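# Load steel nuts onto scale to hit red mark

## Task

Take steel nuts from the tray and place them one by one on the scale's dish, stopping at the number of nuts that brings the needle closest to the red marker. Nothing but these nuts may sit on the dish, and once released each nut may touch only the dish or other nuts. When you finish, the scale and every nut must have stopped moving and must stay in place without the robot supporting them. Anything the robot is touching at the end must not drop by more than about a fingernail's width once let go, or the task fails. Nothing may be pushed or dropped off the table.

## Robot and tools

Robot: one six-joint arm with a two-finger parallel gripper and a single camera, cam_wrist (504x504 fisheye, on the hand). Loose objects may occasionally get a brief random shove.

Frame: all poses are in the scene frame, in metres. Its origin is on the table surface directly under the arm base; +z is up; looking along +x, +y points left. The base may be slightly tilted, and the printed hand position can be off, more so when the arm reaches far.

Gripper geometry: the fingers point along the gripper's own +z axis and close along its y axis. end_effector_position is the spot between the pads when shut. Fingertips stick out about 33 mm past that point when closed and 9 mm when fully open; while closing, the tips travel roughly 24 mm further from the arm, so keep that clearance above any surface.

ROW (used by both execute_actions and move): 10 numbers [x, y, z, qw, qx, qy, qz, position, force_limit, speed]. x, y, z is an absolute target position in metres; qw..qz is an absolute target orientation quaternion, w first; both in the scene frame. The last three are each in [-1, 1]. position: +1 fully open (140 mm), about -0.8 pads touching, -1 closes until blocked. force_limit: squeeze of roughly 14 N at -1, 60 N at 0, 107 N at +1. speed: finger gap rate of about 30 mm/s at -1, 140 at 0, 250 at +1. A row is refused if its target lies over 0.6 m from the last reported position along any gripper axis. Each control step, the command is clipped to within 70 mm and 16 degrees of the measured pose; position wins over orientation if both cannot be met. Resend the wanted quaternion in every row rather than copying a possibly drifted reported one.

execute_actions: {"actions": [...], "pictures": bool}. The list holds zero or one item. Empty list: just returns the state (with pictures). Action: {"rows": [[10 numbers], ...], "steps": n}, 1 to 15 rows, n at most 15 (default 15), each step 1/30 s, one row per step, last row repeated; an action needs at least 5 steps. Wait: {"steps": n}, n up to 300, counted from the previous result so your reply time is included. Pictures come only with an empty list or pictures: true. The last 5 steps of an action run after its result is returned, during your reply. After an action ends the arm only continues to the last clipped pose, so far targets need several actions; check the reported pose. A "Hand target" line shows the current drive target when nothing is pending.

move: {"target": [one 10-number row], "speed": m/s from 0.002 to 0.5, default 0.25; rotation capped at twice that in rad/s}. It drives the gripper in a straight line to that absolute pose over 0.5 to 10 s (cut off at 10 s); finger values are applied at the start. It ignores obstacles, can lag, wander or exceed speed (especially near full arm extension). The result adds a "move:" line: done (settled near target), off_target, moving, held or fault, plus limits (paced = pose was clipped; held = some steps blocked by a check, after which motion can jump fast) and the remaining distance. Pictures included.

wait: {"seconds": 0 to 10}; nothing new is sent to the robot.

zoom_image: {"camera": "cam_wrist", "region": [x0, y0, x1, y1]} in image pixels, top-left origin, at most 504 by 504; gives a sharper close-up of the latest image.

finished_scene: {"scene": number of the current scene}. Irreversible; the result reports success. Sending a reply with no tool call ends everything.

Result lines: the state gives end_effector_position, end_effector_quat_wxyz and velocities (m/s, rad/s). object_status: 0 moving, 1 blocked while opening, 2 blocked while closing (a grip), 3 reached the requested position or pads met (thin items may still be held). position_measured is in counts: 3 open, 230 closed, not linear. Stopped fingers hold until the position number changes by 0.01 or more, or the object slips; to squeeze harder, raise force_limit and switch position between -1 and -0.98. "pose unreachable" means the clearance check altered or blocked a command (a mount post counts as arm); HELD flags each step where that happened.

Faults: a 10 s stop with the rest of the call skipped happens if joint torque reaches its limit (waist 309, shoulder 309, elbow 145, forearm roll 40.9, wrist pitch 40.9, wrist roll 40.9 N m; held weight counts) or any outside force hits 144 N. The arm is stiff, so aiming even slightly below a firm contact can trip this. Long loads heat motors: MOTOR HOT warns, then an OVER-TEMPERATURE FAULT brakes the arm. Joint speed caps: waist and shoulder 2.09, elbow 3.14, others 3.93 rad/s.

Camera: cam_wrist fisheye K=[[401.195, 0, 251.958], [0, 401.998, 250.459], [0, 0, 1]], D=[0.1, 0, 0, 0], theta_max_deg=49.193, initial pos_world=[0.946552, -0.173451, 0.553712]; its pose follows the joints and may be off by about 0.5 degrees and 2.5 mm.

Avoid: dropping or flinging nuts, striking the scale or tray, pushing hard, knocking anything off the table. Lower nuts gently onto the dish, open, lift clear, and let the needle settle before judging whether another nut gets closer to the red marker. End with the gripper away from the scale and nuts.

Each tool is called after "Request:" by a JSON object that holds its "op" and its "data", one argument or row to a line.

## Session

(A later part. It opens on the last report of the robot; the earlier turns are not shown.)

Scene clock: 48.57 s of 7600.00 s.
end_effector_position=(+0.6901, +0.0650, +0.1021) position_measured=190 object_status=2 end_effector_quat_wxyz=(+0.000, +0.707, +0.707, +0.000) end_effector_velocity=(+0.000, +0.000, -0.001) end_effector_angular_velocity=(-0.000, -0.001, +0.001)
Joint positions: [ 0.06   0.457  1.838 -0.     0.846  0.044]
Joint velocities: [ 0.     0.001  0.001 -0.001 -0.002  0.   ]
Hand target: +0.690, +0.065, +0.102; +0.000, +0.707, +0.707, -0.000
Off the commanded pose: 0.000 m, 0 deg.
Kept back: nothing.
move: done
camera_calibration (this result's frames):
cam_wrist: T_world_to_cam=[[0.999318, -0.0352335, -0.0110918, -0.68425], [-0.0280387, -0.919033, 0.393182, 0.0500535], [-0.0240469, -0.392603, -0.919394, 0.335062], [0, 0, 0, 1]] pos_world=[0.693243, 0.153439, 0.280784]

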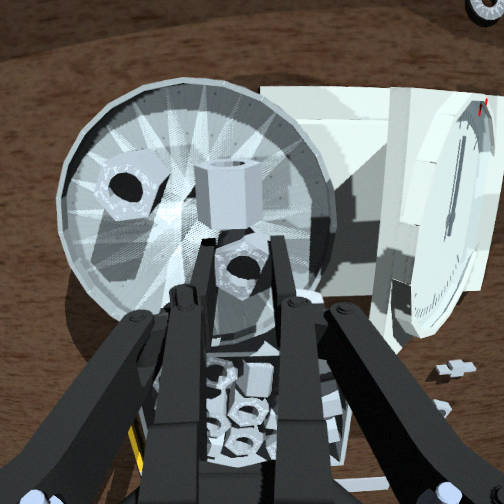

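Request:
{"op": "move", "data": {
  "target": [0.69,0.065,0.105,0,0.7071,0.7071,0,-1,0,-0.3],
  "speed": 0.02
}}

Request:
{"op": "move", "data": {
  "target": [0.69,0.065,0.105,0,0.7071,0.7071,0,-0.35,0,-0.5]
}}

Request:
{"op": "move", "data": {
  "target": [0.69,0.065,0.14,0,0.7071,0.7071,0,-0.35,0,-0.5],
  "speed": 0.1
}}

Request:
{"op": "move", "data": {
  "target": [0.69,-0.12,0.16,0,0.7071,0.7071,0,1,0,1]
}}

Scene clock: 49.50 s of 7600.00 s.
end_effector_position=(+0.6900, +0.0650, +0.1050) position_measured=190 object_status=2 end_effector_quat_wxyz=(+0.000, +0.707, +0.707, -0.000) end_effector_velocity=(+0.000, -0.000, +0.001) end_effector_angular_velocity=(-0.000, -0.000, +0.000)
Joint positions: [ 0.06   0.454  1.837 -0.     0.851  0.044]
Joint velocities: [ 0.    -0.001 -0.001 -0.001  0.001  0.   ]
Hand target: +0.690, +0.065, +0.105; -0.000, +0.707, +0.707, +0.000
Off the commanded pose: 0.000 m, 0 deg.
Kept back: nothing.
move: done
camera_calibration (this result's frames):
cam_wrist: T_world_to_cam=[[0.999317, -0.0352332, -0.0111667, -0.684141], [-0.0280089, -0.919031, 0.393188, 0.0488997], [-0.0241158, -0.392607, -0.91939, 0.337746], [0, 0, 0, 1]] pos_world=[0.693189, 0.153437, 0.283654]

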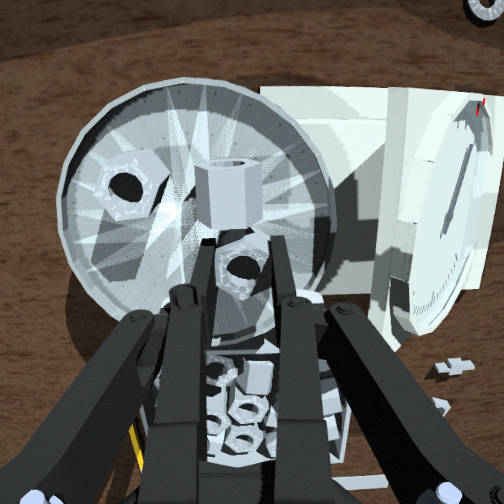

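Scene clock: 50.20 s of 7600.00 s.
end_effector_position=(+0.6900, +0.0650, +0.1050) position_measured=173 object_status=3 end_effector_quat_wxyz=(+0.000, +0.707, +0.707, -0.000) end_effector_velocity=(-0.000, -0.000, -0.001) end_effector_angular_velocity=(-0.000, +0.002, -0.000)
Joint positions: [ 0.06   0.454  1.837 -0.     0.851  0.044]
Joint velocities: [-0.     0.001  0.    -0.     0.001  0.   ]
Hand target: +0.690, +0.065, +0.105; +0.000, +0.707, +0.707, -0.000
Off the commanded pose: 0.000 m, 0 deg.
Kept back: nothing.
move: done
camera_calibration (this result's frames):
cam_wrist: T_world_to_cam=[[0.99932, -0.0351495, -0.0111413, -0.684161], [-0.027942, -0.919034, 0.393187, 0.0488434], [-0.0240596, -0.392608, -0.919391, 0.337742], [0, 0, 0, 1]] pos_world=[0.693187, 0.153441, 0.28369]

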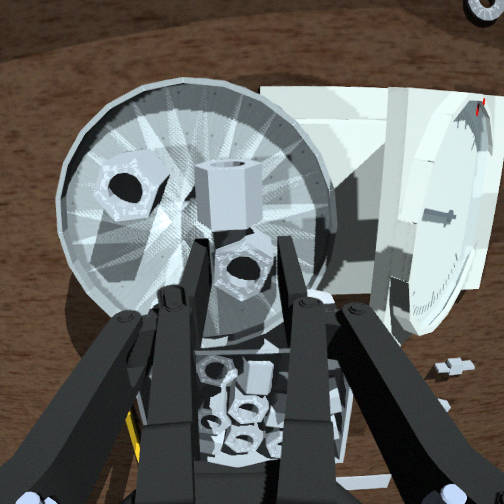

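Scene clock: 50.97 s of 7600.00 s.
end_effector_position=(+0.6899, +0.0650, +0.1399) position_measured=173 object_status=3 end_effector_quat_wxyz=(-0.000, +0.707, +0.707, +0.000) end_effector_velocity=(+0.000, -0.000, +0.001) end_effector_angular_velocity=(-0.001, -0.001, +0.001)
Joint positions: [ 0.06   0.417  1.815 -0.     0.91   0.044]
Joint velocities: [ 0.    -0.001 -0.001 -0.001  0.001  0.   ]
Hand target: +0.690, +0.065, +0.140; -0.000, +0.707, +0.707, +0.000
Off the commanded pose: 0.000 m, 0 deg.
Kept back: nothing.
move: done
camera_calibration (this result's frames):
cam_wrist: T_world_to_cam=[[0.99932, -0.0351359, -0.0111633, -0.683715], [-0.0279224, -0.91906, 0.393128, 0.0351271], [-0.0240727, -0.392549, -0.919416, 0.369852], [0, 0, 0, 1]] pos_world=[0.693135, 0.153446, 0.318606]

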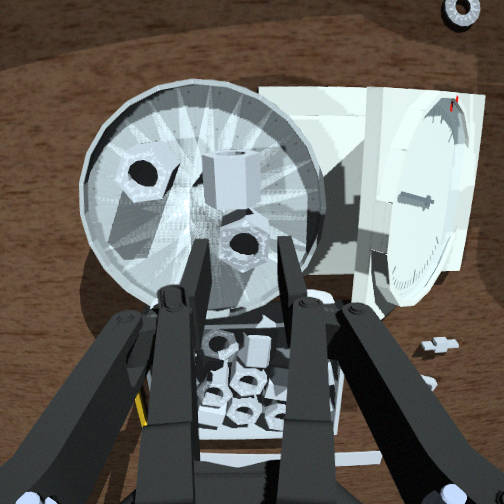

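Scene clock: 52.17 s of 7600.00 s.
end_effector_position=(+0.6903, -0.1200, +0.1600) position_measured=3 object_status=3 end_effector_quat_wxyz=(+0.000, +0.707, +0.707, -0.000) end_effector_velocity=(-0.000, -0.002, -0.000) end_effector_angular_velocity=(-0.001, +0.002, -0.000)
Joint positions: [-0.206  0.407  1.786 -0.001  0.949 -0.221]
Joint velocities: [-0.002  0.001 -0.001 -0.001  0.001 -0.001]
Hand target: +0.690, -0.120, +0.160; +0.000, +0.707, +0.707, -0.000
Off the commanded pose: 0.000 m, 0 deg.
Kept back: nothing.
move: done
camera_calibration (this result's frames):
cam_wrist: T_world_to_cam=[[0.999324, -0.0350986, -0.010954, -0.690419], [-0.0279511, -0.918743, 0.393865, -0.142887], [-0.0238881, -0.393293, -0.919103, 0.315451], [0, 0, 0, 1]] pos_world=[0.693494, -0.0314446, 0.338648]

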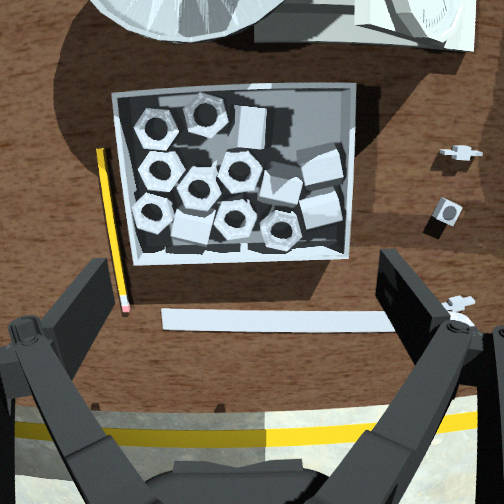

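Request:
{"op": "zoom_image", "data": {
  "camera": "cam_wrist",
  "region": [100,70,370,275]
}}

Region (100, 70, 370, 275) of cam_wrist's 504x504 image, scaled by 1.867, with more detail than that image has; it fills the top 383 rows of this view, and the rest is white.

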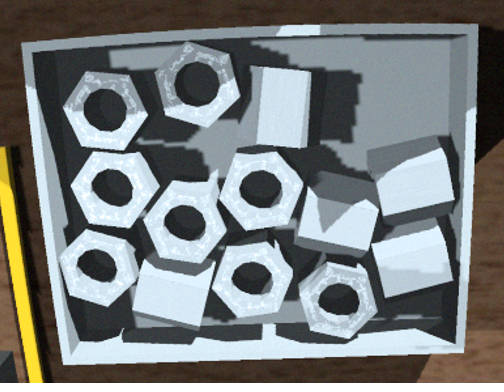

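Request:
{"op": "move", "data": {
  "target": [0.748,-0.09,0.075,0,0.996,0.087,0,-0.3,0,1],
  "speed": 0.25
}}

Request:
{"op": "zoom_image", "data": {
  "camera": "cam_wrist",
  "region": [120,150,370,350]
}}

Scene clock: 55.70 s of 7600.00 s.
end_effector_position=(+0.7480, -0.0899, +0.0751) position_measured=167 object_status=3 end_effector_quat_wxyz=(-0.000, +0.996, +0.087, +0.000) end_effector_velocity=(-0.000, +0.000, -0.000) end_effector_angular_velocity=(-0.001, +0.001, -0.006)
Joint positions: [-0.15   0.561  1.723  0.     0.857  1.231]
Joint velocities: [ 0.001  0.    -0.001 -0.001  0.001  0.007]
Hand target: +0.748, -0.090, +0.075; -0.000, +0.996, +0.087, -0.000
Off the commanded pose: 0.000 m, 0 deg.
Kept back: nothing.
move: done
camera_calibration (this result's frames):
cam_wrist: T_world_to_cam=[[0.138878, -0.990245, -0.0113372, -0.190157], [-0.909948, -0.132118, 0.393116, 0.650387], [-0.390778, -0.044279, -0.919419, 0.556494], [0, 0, 0, 1]] pos_world=[0.835693, -0.0777337, 0.253819]

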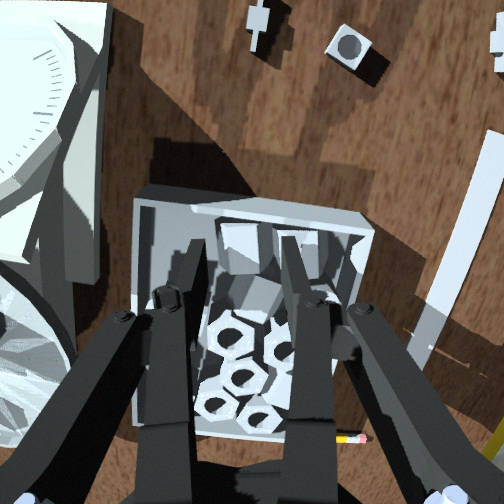

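Region (120, 150, 370, 350) of cam_wrist's 504x504 image, scaled by 2.016, with more detail than that image has; it fills the top 403 rows of this view, and the rest is white.

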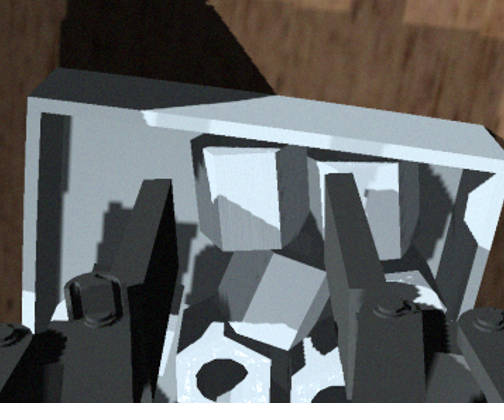

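Request:
{"op": "move", "data": {
  "target": [0.7462,-0.0795,0.066,0,0.996,0.087,0,-0.3,0,1],
  "speed": 0.03
}}

Request:
{"op": "zoom_image", "data": {
  "camera": "cam_wrist",
  "region": [120,150,370,350]
}}

Scene clock: 57.27 s of 7600.00 s.
end_effector_position=(+0.7462, -0.0795, +0.0660) position_measured=167 object_status=3 end_effector_quat_wxyz=(-0.000, +0.996, +0.087, +0.000) end_effector_velocity=(-0.000, +0.001, +0.000) end_effector_angular_velocity=(-0.000, +0.000, +0.000)
Joint positions: [-0.137  0.567  1.734 -0.     0.84   1.244]
Joint velocities: [ 0.001 -0.     0.001 -0.001 -0.     0.001]
Hand target: +0.746, -0.079, +0.066; -0.000, +0.996, +0.087, -0.000
Off the commanded pose: 0.000 m, 0 deg.
Kept back: nothing.
move: done
camera_calibration (this result's frames):
cam_wrist: T_world_to_cam=[[0.138586, -0.990287, -0.0111697, -0.179536], [-0.909983, -0.131782, 0.393146, 0.653704], [-0.3908, -0.0443204, -0.919408, 0.547899], [0, 0, 0, 1]] pos_world=[0.83386, -0.0673624, 0.244737]

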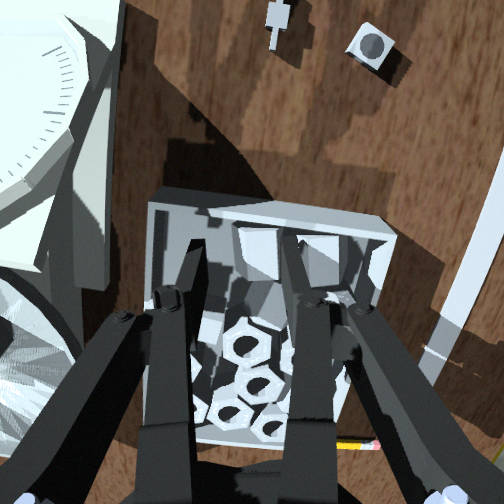

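Region (120, 150, 370, 350) of cam_wrist's 504x504 image, scaled by 2.016, with more detail than that image has; it fills the top 403 rows of this view, and the rest is white.

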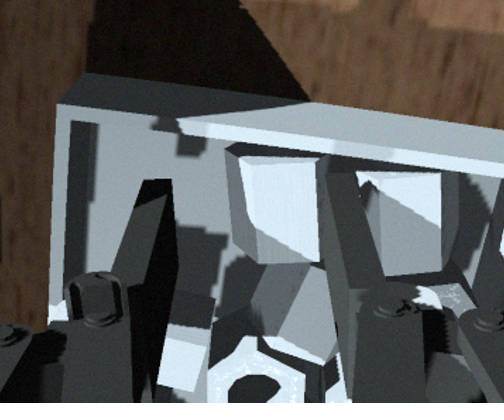

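Good. Descend while drifting slightly +y.

Request:
{"op": "move", "data": {
  "target": [0.7462,-0.0795,0.054,0,0.996,0.087,0,-0.3,0,1],
  "speed": 0.01
}}

Request:
{"op": "move", "data": {
  "target": [0.7452,-0.0735,0.042,0,0.996,0.087,0,-0.3,0,1],
  "speed": 0.01
}}

Request:
{"op": "move", "data": {
  "target": [0.7452,-0.0735,0.042,0,0.996,0.087,0,-1,0,-0.5]
}}

Request:
{"op": "move", "data": {
  "target": [0.7452,-0.0735,0.14,0,0.996,0.087,0,-1,0,-0.5],
  "speed": 0.1
}}

Scene clock: 58.93 s of 7600.00 s.
end_effector_position=(+0.7462, -0.0795, +0.0540) position_measured=167 object_status=3 end_effector_quat_wxyz=(+0.000, +0.996, +0.087, -0.000) end_effector_velocity=(-0.000, -0.000, +0.001) end_effector_angular_velocity=(-0.001, +0.001, +0.001)
Joint positions: [-0.137  0.581  1.739 -0.     0.822  1.245]
Joint velocities: [ 0.    -0.001 -0.    -0.001  0.002  0.   ]
Hand target: +0.746, -0.080, +0.054; +0.000, +0.996, +0.087, -0.000
Off the commanded pose: 0.000 m, 0 deg.
Kept back: nothing.
move: done
camera_calibration (this result's frames):
cam_wrist: T_world_to_cam=[[0.138655, -0.990278, -0.0111328, -0.179638], [-0.909962, -0.131829, 0.393179, 0.658435], [-0.390824, -0.0443856, -0.919395, 0.536867], [0, 0, 0, 1]] pos_world=[0.833879, -0.0672616, 0.232711]

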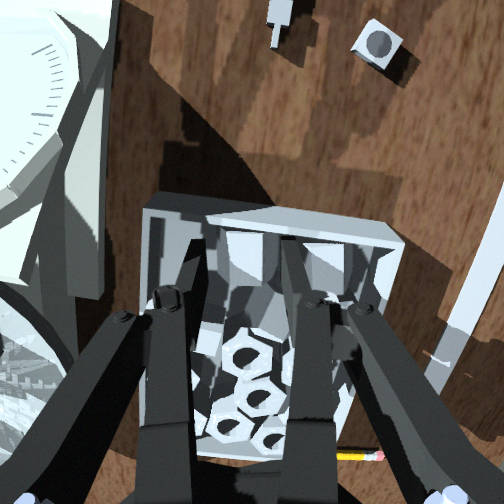

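Scene clock: 60.50 s of 7600.00 s.
end_effector_position=(+0.7452, -0.0735, +0.0420) position_measured=167 object_status=3 end_effector_quat_wxyz=(-0.000, +0.996, +0.087, +0.000) end_effector_velocity=(+0.000, -0.000, +0.000) end_effector_angular_velocity=(-0.000, -0.001, -0.001)
Joint positions: [-0.129  0.592  1.747 -0.     0.802  1.252]
Joint velocities: [ 0.     0.    -0.    -0.    -0.001  0.001]
Hand target: +0.745, -0.074, +0.042; -0.000, +0.996, +0.087, -0.000
Off the commanded pose: 0.000 m, 0 deg.
Kept back: nothing.
move: done
camera_calibration (this result's frames):
cam_wrist: T_world_to_cam=[[0.138581, -0.990288, -0.0111571, -0.173691], [-0.909983, -0.131773, 0.393149, 0.663033], [-0.390801, -0.0443303, -0.919407, 0.525707], [0, 0, 0, 1]] pos_world=[0.832866, -0.0613297, 0.22073]

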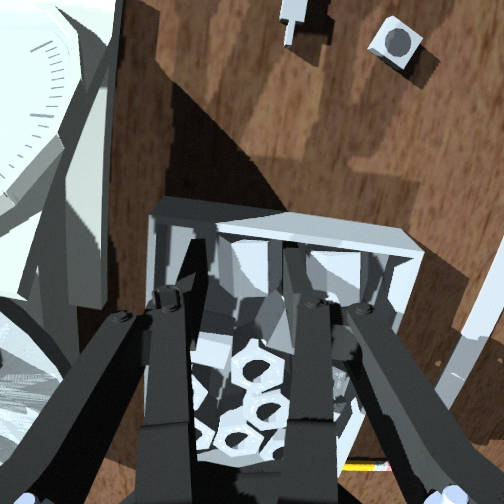

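Scene clock: 61.20 s of 7600.00 s.
end_effector_position=(+0.7452, -0.0735, +0.0420) position_measured=186 object_status=2 end_effector_quat_wxyz=(-0.000, +0.996, +0.087, +0.000) end_effector_velocity=(+0.000, -0.000, -0.001) end_effector_angular_velocity=(-0.001, +0.000, +0.001)
Joint positions: [-0.129  0.592  1.747 -0.     0.802  1.252]
Joint velocities: [-0.     0.001 -0.    -0.001 -0.001 -0.001]
Hand target: +0.745, -0.074, +0.042; -0.000, +0.996, +0.087, -0.000
Off the commanded pose: 0.000 m, 0 deg.
Kept back: nothing.
move: done
camera_calibration (this result's frames):
cam_wrist: T_world_to_cam=[[0.138586, -0.990288, -0.0111551, -0.173674], [-0.909985, -0.131776, 0.393143, 0.663043], [-0.390795, -0.0443331, -0.91941, 0.525694], [0, 0, 0, 1]] pos_world=[0.832867, -0.0613085, 0.22072]

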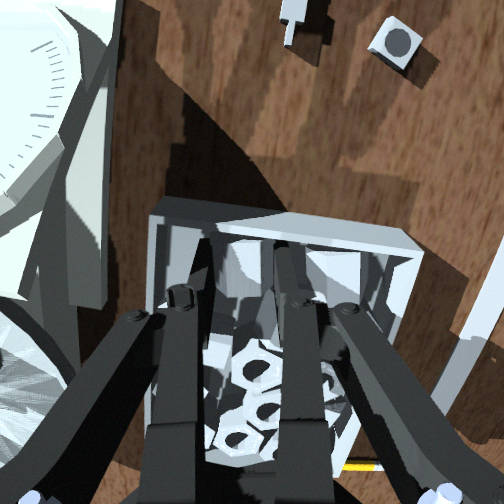

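Scene clock: 62.53 s of 7600.00 s.
end_effector_position=(+0.7451, -0.0734, +0.1399) position_measured=186 object_status=2 end_effector_quat_wxyz=(-0.000, +0.996, +0.087, -0.000) end_effector_velocity=(+0.000, -0.000, +0.001) end_effector_angular_velocity=(-0.000, -0.000, +0.001)
Joint positions: [-0.129  0.49   1.697  0.     0.954  1.252]
Joint velocities: [ 0.    -0.    -0.001 -0.     0.002 -0.   ]
Hand target: +0.745, -0.073, +0.140; -0.000, +0.996, +0.087, +0.000
Off the commanded pose: 0.000 m, 0 deg.
Kept back: nothing.
move: done
camera_calibration (this result's frames):
cam_wrist: T_world_to_cam=[[0.138705, -0.99027, -0.0112628, -0.172573], [-0.909962, -0.131928, 0.393147, 0.624413], [-0.390807, -0.0442828, -0.919407, 0.615647], [0, 0, 0, 1]] pos_world=[0.832728, -0.0612537, 0.3186]

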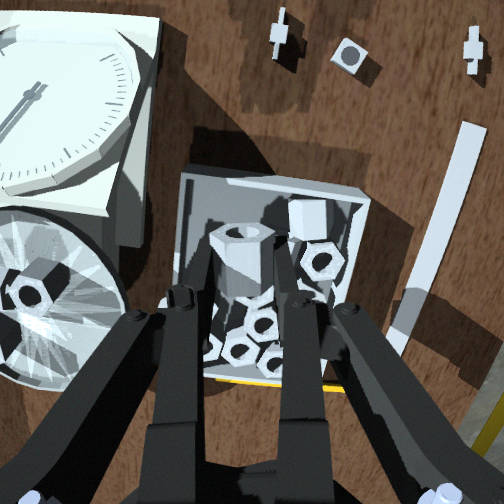

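Request:
{"op": "move", "data": {
  "target": [0.652,0.048,0.14,0,1,0,0,-1,0,-0.5],
  "speed": 0.2
}}

Request:
{"op": "move", "data": {
  "target": [0.652,0.048,0.102,0,1,0,0,-1,0,-0.5],
  "speed": 0.03
}}

Request:
{"op": "move", "data": {
  "target": [0.652,0.048,0.102,0,1,0,0,-0.33,0,-0.5]
}}

Request:
{"op": "move", "data": {
  "target": [0.652,0.048,0.14,0,1,0,0,-0.33,0,-0.5],
  "speed": 0.1
}}

Request:
{"op": "move", "data": {
  "target": [0.70,-0.05,0.2,0,1,0,0,1,0,1]
}}

Request:
{"op": "zoom_image", "data": {
  "camera": "cam_wrist",
  "region": [0,0,390,320]
}}

Scene clock: 63.97 s of 7600.00 s.
end_effector_position=(+0.6518, +0.0478, +0.1399) position_measured=186 object_status=2 end_effector_quat_wxyz=(-0.000, +1.000, -0.000, -0.000) end_effector_velocity=(-0.000, +0.001, -0.001) end_effector_angular_velocity=(-0.002, -0.000, -0.001)
Joint positions: [0.036 0.365 1.895 0.001 0.882 1.591]
Joint velocities: [ 0.002  0.     0.001 -0.002 -0.002  0.004]
Hand target: +0.652, +0.048, +0.140; -0.000, +1.000, -0.000, -0.000
Off the commanded pose: 0.000 m, 0 deg.
Kept back: nothing.
move: done
camera_calibration (this result's frames):
cam_wrist: T_world_to_cam=[[-0.035228, -0.999312, -0.0116084, 0.0743123], [-0.919001, 0.0278285, 0.393272, 0.553781], [-0.392678, 0.0245223, -0.919349, 0.582436], [0, 0, 0, 1]] pos_world=[0.740253, 0.0445676, 0.318539]

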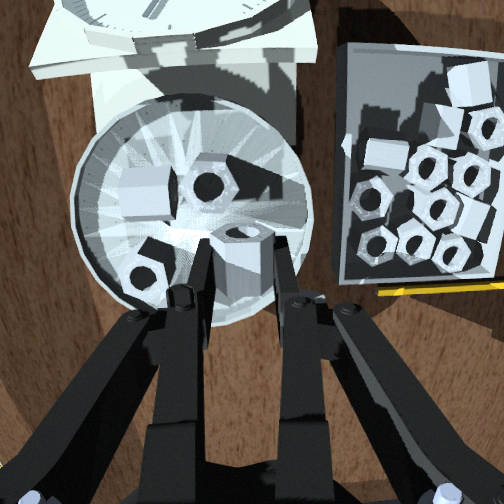

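Scene clock: 65.50 s of 7600.00 s.
end_effector_position=(+0.6521, +0.0480, +0.1021) position_measured=186 object_status=2 end_effector_quat_wxyz=(+0.000, +1.000, -0.000, +0.000) end_effector_velocity=(-0.000, +0.001, -0.001) end_effector_angular_velocity=(+0.001, +0.001, -0.000)
Joint positions: [ 0.036  0.408  1.918 -0.     0.815  1.592]
Joint velocities: [ 0.     0.002  0.001  0.001 -0.001  0.   ]
Hand target: +0.652, +0.048, +0.102; +0.000, +1.000, -0.000, +0.000
Off the commanded pose: 0.000 m, 0 deg.
Kept back: nothing.
move: done
camera_calibration (this result's frames):
cam_wrist: T_world_to_cam=[[-0.0352359, -0.999317, -0.0111033, 0.0739802], [-0.91905, 0.0280375, 0.393142, 0.568912], [-0.392563, 0.0240573, -0.919411, 0.547756], [0, 0, 0, 1]] pos_world=[0.740494, 0.0448013, 0.280771]

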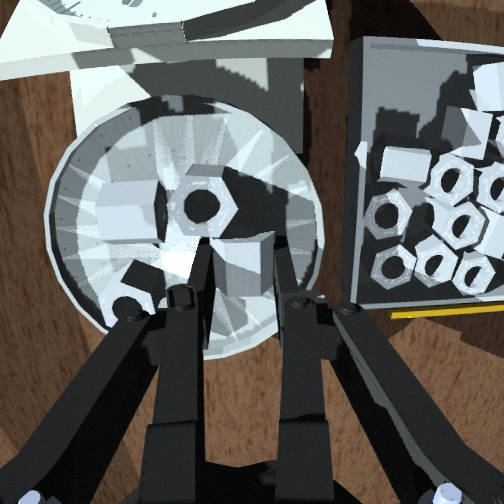

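Scene clock: 66.20 s of 7600.00 s.
end_effector_position=(+0.6520, +0.0480, +0.1020) position_measured=171 object_status=3 end_effector_quat_wxyz=(+0.000, +1.000, -0.000, +0.000) end_effector_velocity=(-0.000, -0.000, -0.001) end_effector_angular_velocity=(+0.000, +0.001, -0.000)
Joint positions: [ 0.036  0.408  1.918 -0.     0.815  1.592]
Joint velocities: [-0.     0.001 -0.     0.    -0.    -0.   ]
Hand target: +0.652, +0.048, +0.102; +0.000, +1.000, -0.000, +0.000
Off the commanded pose: 0.000 m, 0 deg.
Kept back: nothing.
move: done
camera_calibration (this result's frames):
cam_wrist: T_world_to_cam=[[-0.0352339, -0.999317, -0.0111009, 0.0739747], [-0.919049, 0.0280365, 0.393146, 0.568891], [-0.392566, 0.0240543, -0.919409, 0.547675], [0, 0, 0, 1]] pos_world=[0.740443, 0.0448006, 0.280701]

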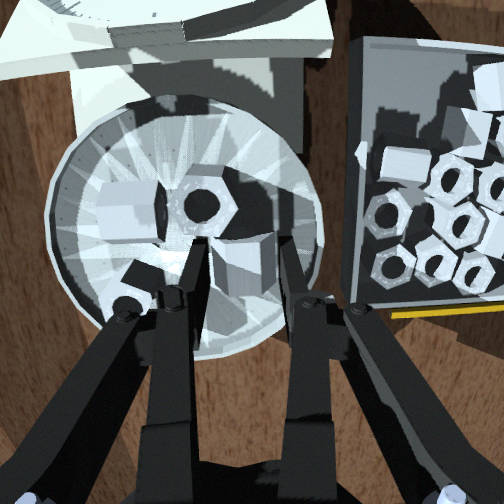

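Scene clock: 67.00 s of 7600.00 s.
end_effector_position=(+0.6519, +0.0480, +0.1399) position_measured=171 object_status=3 end_effector_quat_wxyz=(+0.000, +1.000, +0.000, -0.000) end_effector_velocity=(+0.000, +0.001, +0.001) end_effector_angular_velocity=(+0.002, -0.000, -0.001)
Joint positions: [ 0.036  0.365  1.895 -0.     0.882  1.592]
Joint velocities: [-0.    -0.002 -0.001  0.002  0.002 -0.   ]
Hand target: +0.652, +0.048, +0.140; -0.000, +1.000, +0.000, -0.000
Off the commanded pose: 0.000 m, 0 deg.
Kept back: nothing.
move: done
camera_calibration (this result's frames):
cam_wrist: T_world_to_cam=[[-0.0350669, -0.999323, -0.011103, 0.0742917], [-0.919042, 0.0278814, 0.393173, 0.553926], [-0.392598, 0.0239915, -0.919397, 0.582542], [0, 0, 0, 1]] pos_world=[0.740391, 0.0448211, 0.318623]

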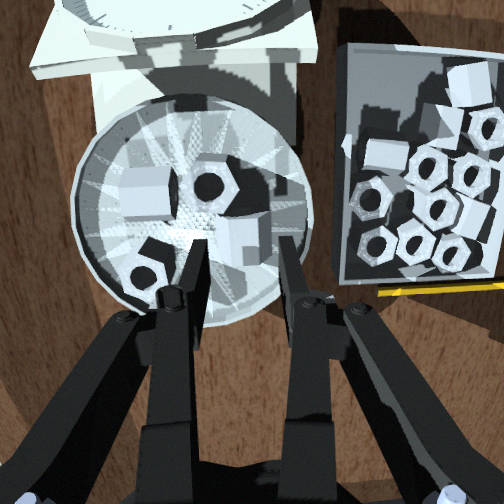

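Scene clock: 67.93 s of 7600.00 s.
end_effector_position=(+0.7001, -0.0499, +0.2000) position_measured=3 object_status=3 end_effector_quat_wxyz=(+0.000, +1.000, +0.000, +0.000) end_effector_velocity=(+0.001, -0.001, -0.000) end_effector_angular_velocity=(-0.000, +0.000, -0.001)
Joint positions: [-0.105  0.372  1.752 -0.     1.017  1.451]
Joint velocities: [-0.001  0.001 -0.002 -0.     0.    -0.   ]
Hand target: +0.700, -0.050, +0.200; +0.000, +1.000, +0.000, +0.000
Off the commanded pose: 0.000 m, 0 deg.
Kept back: nothing.
move: done
camera_calibration (this result's frames):
cam_wrist: T_world_to_cam=[[-0.0350269, -0.999328, -0.0107797, -0.0212576], [-0.919091, 0.0279748, 0.393051, 0.577336], [-0.392485, 0.0236749, -0.919453, 0.658967], [0, 0, 0, 1]] pos_world=[0.788515, -0.0529951, 0.378738]

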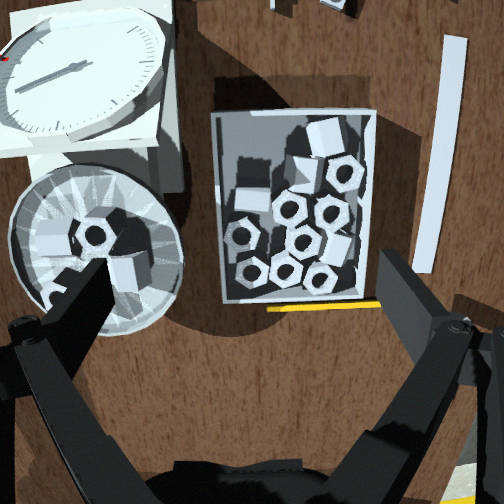

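Region (0, 0, 390, 320) of cam_wrist's 504x504 image, scaled by 1.292, with more detail than that image has; it fills the top 414 rows of this view, and the rest is white.

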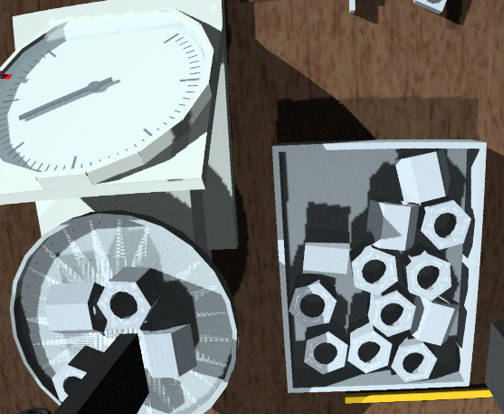

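Request:
{"op": "move", "data": {
  "target": [0.748,-0.121,0.068,0,0.996,0.087,0,-0.3,0,1],
  "speed": 0.2
}}

Request:
{"op": "zoom_image", "data": {
  "camera": "cam_wrist",
  "region": [120,150,370,350]
}}

Scene clock: 69.40 s of 7600.00 s.
end_effector_position=(+0.7483, -0.1210, +0.0682) position_measured=167 object_status=3 end_effector_quat_wxyz=(+0.000, +0.996, +0.087, +0.000) end_effector_velocity=(-0.000, -0.001, -0.002) end_effector_angular_velocity=(-0.000, +0.001, +0.002)
Joint positions: [-0.19   0.574  1.716 -0.001  0.851  1.191]
Joint velocities: [-0.001  0.002 -0.    -0.001 -0.001 -0.002]
Hand target: +0.748, -0.121, +0.068; +0.000, +0.996, +0.087, -0.000
Off the commanded pose: 0.000 m, 0 deg.
Kept back: nothing.
move: done
camera_calibration (this result's frames):
cam_wrist: T_world_to_cam=[[0.138457, -0.99031, -0.0107499, -0.220778], [-0.91002, -0.1315, 0.393156, 0.64936], [-0.39076, -0.0446527, -0.919409, 0.548781], [0, 0, 0, 1]] pos_world=[0.835941, -0.108744, 0.246881]

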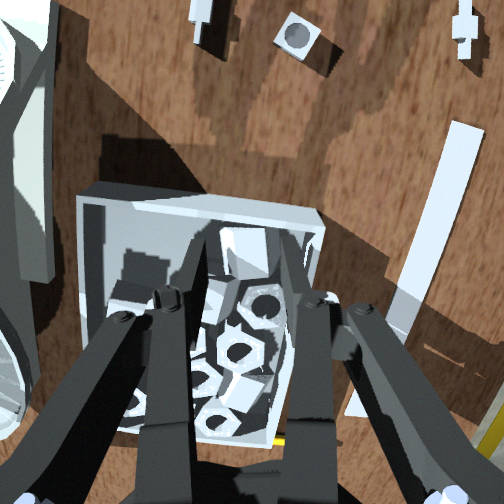

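Region (120, 150, 370, 350) of cam_wrist's 504x504 image, scaled by 2.016, with more detail than that image has; it fills the top 403 rows of this view, and the rest is white.

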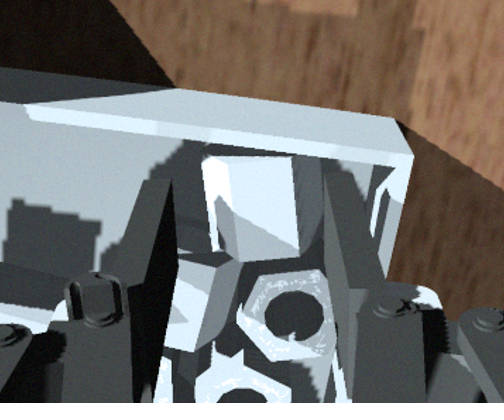

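Request:
{"op": "move", "data": {
  "target": [0.7485,-0.123,0.042,0,0.996,0.087,0,-0.3,0,1],
  "speed": 0.015
}}

Request:
{"op": "move", "data": {
  "target": [0.7485,-0.123,0.042,0,0.996,0.087,0,-1,0,-0.5]
}}

Request:
{"op": "move", "data": {
  "target": [0.7485,-0.123,0.14,0,0.996,0.087,0,-1,0,-0.5],
  "speed": 0.1
}}

Request:
{"op": "move", "data": {
  "target": [0.618,0.064,0.14,0,1,0,0,-1,0,-0.5],
  "speed": 0.2
}}

Request:
{"op": "move", "data": {
  "target": [0.618,0.064,0.101,0,1,0,0,-1,0,-0.5],
  "speed": 0.03
}}

Scene clock: 84.57 s of 7600.00 s.
end_effector_position=(+0.7526, -0.1221, +0.0636) position_measured=167 object_status=3 end_effector_quat_wxyz=(+0.001, +0.996, +0.086, +0.004) end_effector_velocity=(+0.000, -0.000, +0.000) end_effector_angular_velocity=(-0.001, +0.000, +0.000)
Joint positions: [-0.191  0.581  1.715  0.002  0.837  1.19 ]
Joint velocities: [-0.    -0.    -0.    -0.001  0.001  0.   ]
Hand target: +0.753, -0.122, +0.063; +0.001, +0.996, +0.086, +0.004
Off the commanded pose: 0.022 m, 1 deg.
FORCE FAULT: contact force on the arm reached its limit, and the arm stopped for 10 seconds. The contact can be on any part of the arm, not only on its tool. The arm's remaining commands of this call were not run. The arm holds still and accepts commands again. Move the arm away from the contact; if what it grips holds it there, let go first. Pushing or pulling that hard again can fault the arm again.
Kept back: nothing.
move: fault
camera_calibration (this result's frames):
cam_wrist: T_world_to_cam=[[0.13751, -0.990457, -0.0093026, -0.221883], [-0.91355, -0.130451, 0.385238, 0.658262], [-0.382775, -0.0444757, -0.92277, 0.540393], [0, 0, 0, 1]] pos_world=[0.838715, -0.10986, 0.243007]

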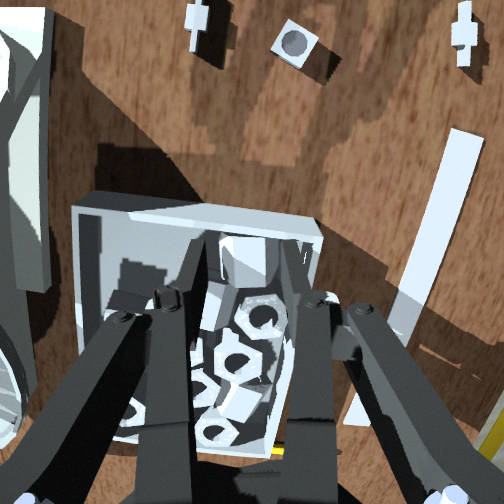

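not run: a fault stop came before this call.

not run: a fault stop came before this call.

not run: a fault stop came before this call.

not run: a fault stop came before this call.

Request:
{"op": "move", "data": {
  "target": [0.752,-0.122,0.066,0,0.9994,0.035,0,-0.3,0,1],
  "speed": 0.02
}}

Request:
{"op": "zoom_image", "data": {
  "camera": "cam_wrist",
  "region": [120,150,370,350]
}}

Scene clock: 87.60 s of 7600.00 s.
end_effector_position=(+0.7520, -0.1220, +0.0660) position_measured=167 object_status=3 end_effector_quat_wxyz=(-0.000, +0.999, +0.035, +0.000) end_effector_velocity=(-0.000, -0.000, +0.000) end_effector_angular_velocity=(-0.001, +0.001, -0.002)
Joint positions: [-0.191  0.581  1.709 -0.     0.851  1.295]
Joint velocities: [ 0.    -0.    -0.    -0.001  0.001  0.003]
Hand target: +0.752, -0.122, +0.066; -0.000, +0.999, +0.035, +0.000
Off the commanded pose: 0.000 m, 0 deg.
Kept back: nothing.
move: done
camera_calibration (this result's frames):
cam_wrist: T_world_to_cam=[[0.0349521, -0.999327, -0.0111479, -0.145547], [-0.918749, -0.0365196, 0.393149, 0.671617], [-0.393292, -0.00349927, -0.919407, 0.555084], [0, 0, 0, 1]] pos_world=[0.840445, -0.11898, 0.24468]

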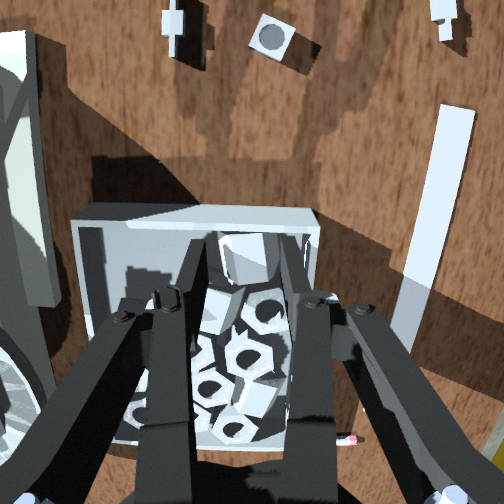

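Region (120, 150, 370, 350) of cam_wrist's 504x504 image, scaled by 2.016, with more detail than that image has; it fills the top 403 rows of this view, and the rest is white.

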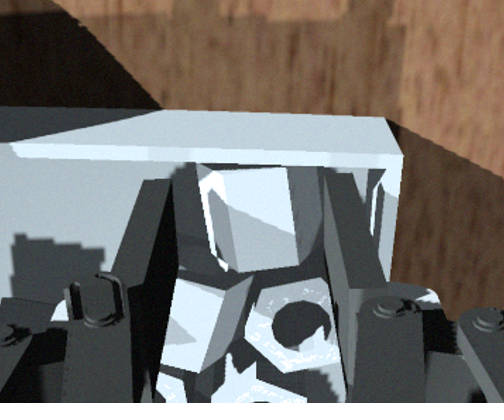

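Request:
{"op": "move", "data": {
  "target": [0.7525,-0.122,0.058,0,0.9994,0.035,0,-0.3,0,1],
  "speed": 0.005
}}

Scene clock: 89.67 s of 7600.00 s.
end_effector_position=(+0.7525, -0.1220, +0.0580) position_measured=167 object_status=3 end_effector_quat_wxyz=(+0.000, +0.999, +0.035, -0.000) end_effector_velocity=(+0.001, -0.000, +0.001) end_effector_angular_velocity=(-0.002, -0.003, +0.001)
Joint positions: [-0.191  0.591  1.711 -0.     0.84   1.295]
Joint velocities: [ 0.    -0.001  0.    -0.001 -0.002 -0.   ]
Hand target: +0.753, -0.122, +0.058; +0.000, +0.999, +0.035, -0.000
Off the commanded pose: 0.000 m, 0 deg.
Kept back: nothing.
move: done
camera_calibration (this result's frames):
cam_wrist: T_world_to_cam=[[0.0348011, -0.999332, -0.01113, -0.145551], [-0.918754, -0.0363737, 0.393152, 0.67524], [-0.393295, -0.00345638, -0.919406, 0.547973], [0, 0, 0, 1]] pos_world=[0.84096, -0.118998, 0.236718]

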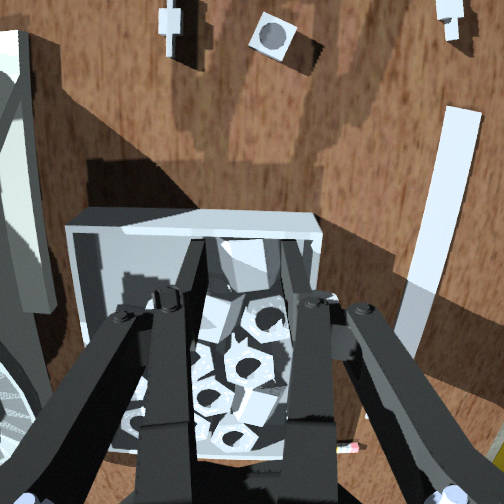

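Request:
{"op": "move", "data": {
  "target": [0.7525,-0.122,0.042,0,0.9994,0.035,0,-0.3,0,1],
  "speed": 0.006
}}

Request:
{"op": "move", "data": {
  "target": [0.7525,-0.122,0.042,0,0.9994,0.035,0,-1,0,-0.5]
}}

Request:
{"op": "move", "data": {
  "target": [0.7525,-0.122,0.14,0,0.9994,0.035,0,-1,0,-0.5],
  "speed": 0.1
}}

Request:
{"op": "move", "data": {
  "target": [0.618,0.064,0.14,0,1,0,0,-1,0,-0.5],
  "speed": 0.2
}}

Request:
{"op": "move", "data": {
  "target": [0.618,0.064,0.101,0,1,0,0,-1,0,-0.5],
  "speed": 0.03
}}

Scene clock: 92.83 s of 7600.00 s.
end_effector_position=(+0.7525, -0.1220, +0.0420) position_measured=167 object_status=3 end_effector_quat_wxyz=(+0.000, +0.999, +0.035, -0.000) end_effector_velocity=(-0.000, -0.000, -0.000) end_effector_angular_velocity=(-0.000, -0.000, -0.000)
Joint positions: [-0.191  0.608  1.717 -0.     0.816  1.295]
Joint velocities: [ 0.    -0.     0.    -0.001 -0.001  0.001]
Hand target: +0.753, -0.122, +0.042; +0.000, +0.999, +0.035, -0.000
Off the commanded pose: 0.000 m, 0 deg.
Kept back: nothing.
move: done
camera_calibration (this result's frames):
cam_wrist: T_world_to_cam=[[0.0348, -0.999332, -0.0111233, -0.145727], [-0.918753, -0.0363701, 0.393153, 0.68154], [-0.393296, -0.00346218, -0.919406, 0.533272], [0, 0, 0, 1]] pos_world=[0.840972, -0.118996, 0.220722]

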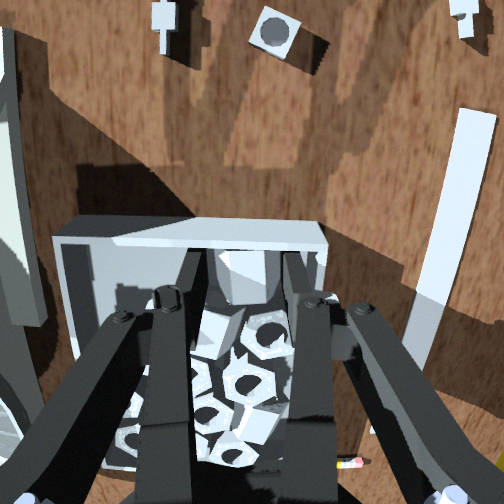

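Scene clock: 93.53 s of 7600.00 s.
end_effector_position=(+0.7525, -0.1220, +0.0420) position_measured=186 object_status=2 end_effector_quat_wxyz=(-0.000, +0.999, +0.035, +0.000) end_effector_velocity=(-0.000, +0.001, -0.001) end_effector_angular_velocity=(+0.001, +0.000, +0.000)
Joint positions: [-0.191  0.608  1.717 -0.     0.816  1.295]
Joint velocities: [ 0.     0.001  0.001  0.002 -0.001 -0.001]
Hand target: +0.753, -0.122, +0.042; +0.000, +0.999, +0.035, -0.000
Off the commanded pose: 0.000 m, 0 deg.
Kept back: nothing.
move: done
camera_calibration (this result's frames):
cam_wrist: T_world_to_cam=[[0.0347805, -0.999333, -0.0111425, -0.145701], [-0.918757, -0.0363597, 0.393146, 0.68154], [-0.393289, -0.00343659, -0.919409, 0.533242], [0, 0, 0, 1]] pos_world=[0.840956, -0.118991, 0.220699]

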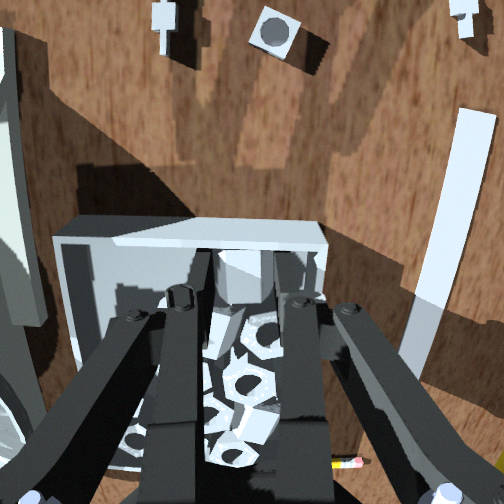

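Scene clock: 94.87 s of 7600.00 s.
end_effector_position=(+0.7524, -0.1219, +0.1399) position_measured=186 object_status=2 end_effector_quat_wxyz=(-0.000, +0.999, +0.035, -0.000) end_effector_velocity=(+0.001, +0.000, +0.002) end_effector_angular_velocity=(+0.001, -0.002, -0.001)
Joint positions: [-0.191  0.508  1.668  0.     0.966  1.295]
Joint velocities: [ 0.    -0.002 -0.001  0.001  0.001  0.   ]
Hand target: +0.752, -0.122, +0.140; -0.000, +0.999, +0.035, +0.000
Off the commanded pose: 0.000 m, 0 deg.
Kept back: nothing.
move: done
camera_calibration (this result's frames):
cam_wrist: T_world_to_cam=[[0.0349007, -0.999327, -0.0112615, -0.144618], [-0.918748, -0.036517, 0.393153, 0.642904], [-0.393299, -0.00337484, -0.919404, 0.623216], [0, 0, 0, 1]] pos_world=[0.840824, -0.11894, 0.318599]

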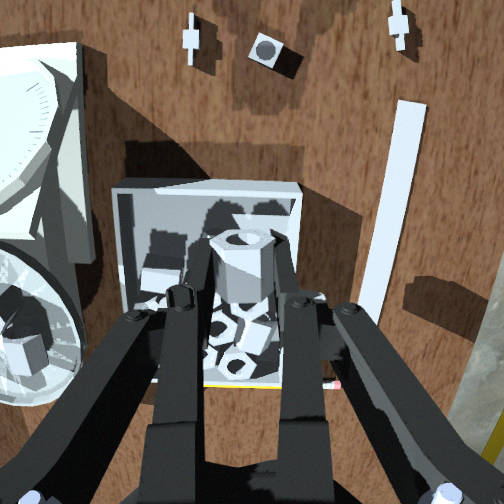

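Scene clock: 96.43 s of 7600.00 s.
end_effector_position=(+0.6177, +0.0638, +0.1398) position_measured=186 object_status=2 end_effector_quat_wxyz=(-0.000, +1.000, -0.000, -0.000) end_effector_velocity=(-0.002, +0.001, -0.000) end_effector_angular_velocity=(+0.001, +0.003, -0.000)
Joint positions: [0.062 0.322 1.959 0.001 0.86  1.617]
Joint velocities: [ 0.002 -0.001  0.001  0.001  0.002  0.001]
Hand target: +0.618, +0.064, +0.140; -0.000, +1.000, -0.000, -0.000
Off the commanded pose: 0.000 m, 0 deg.
Kept back: nothing.
move: done
camera_calibration (this result's frames):
cam_wrist: T_world_to_cam=[[-0.0353089, -0.999306, -0.0118403, 0.089151], [-0.918983, 0.0278106, 0.393314, 0.521981], [-0.392712, 0.0247685, -0.919328, 0.568584], [0, 0, 0, 1]] pos_world=[0.70613, 0.0604896, 0.318468]

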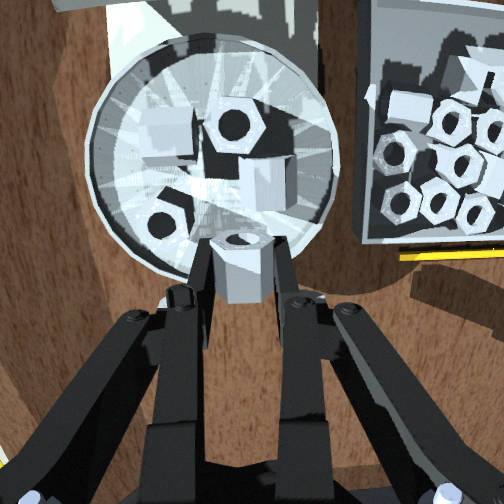

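Scene clock: 98.00 s of 7600.00 s.
end_effector_position=(+0.6181, +0.0640, +0.1011) position_measured=186 object_status=2 end_effector_quat_wxyz=(+0.000, +1.000, -0.000, +0.000) end_effector_velocity=(-0.000, +0.000, +0.000) end_effector_angular_velocity=(+0.000, -0.000, -0.001)
Joint positions: [ 0.063  0.368  1.983 -0.     0.79   1.619]
Joint velocities: [ 0.    -0.001  0.001  0.    -0.     0.001]
Hand target: +0.618, +0.064, +0.101; +0.000, +1.000, -0.000, +0.000
Off the commanded pose: 0.000 m, 0 deg.
Kept back: nothing.
move: done
camera_calibration (this result's frames):
cam_wrist: T_world_to_cam=[[-0.0352359, -0.999317, -0.0110989, 0.0887596], [-0.91905, 0.0280393, 0.393142, 0.53761], [-0.392562, 0.0240532, -0.919411, 0.533106], [0, 0, 0, 1]] pos_world=[0.706495, 0.060802, 0.279771]

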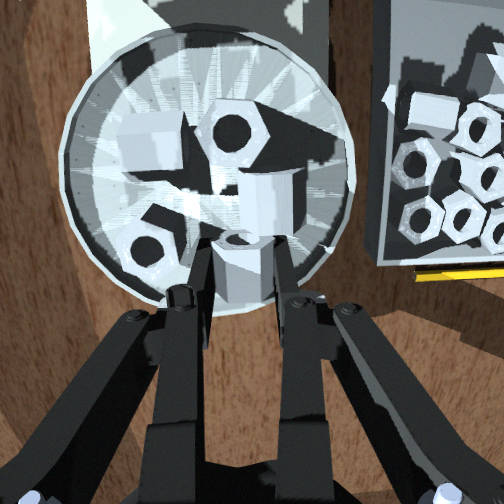

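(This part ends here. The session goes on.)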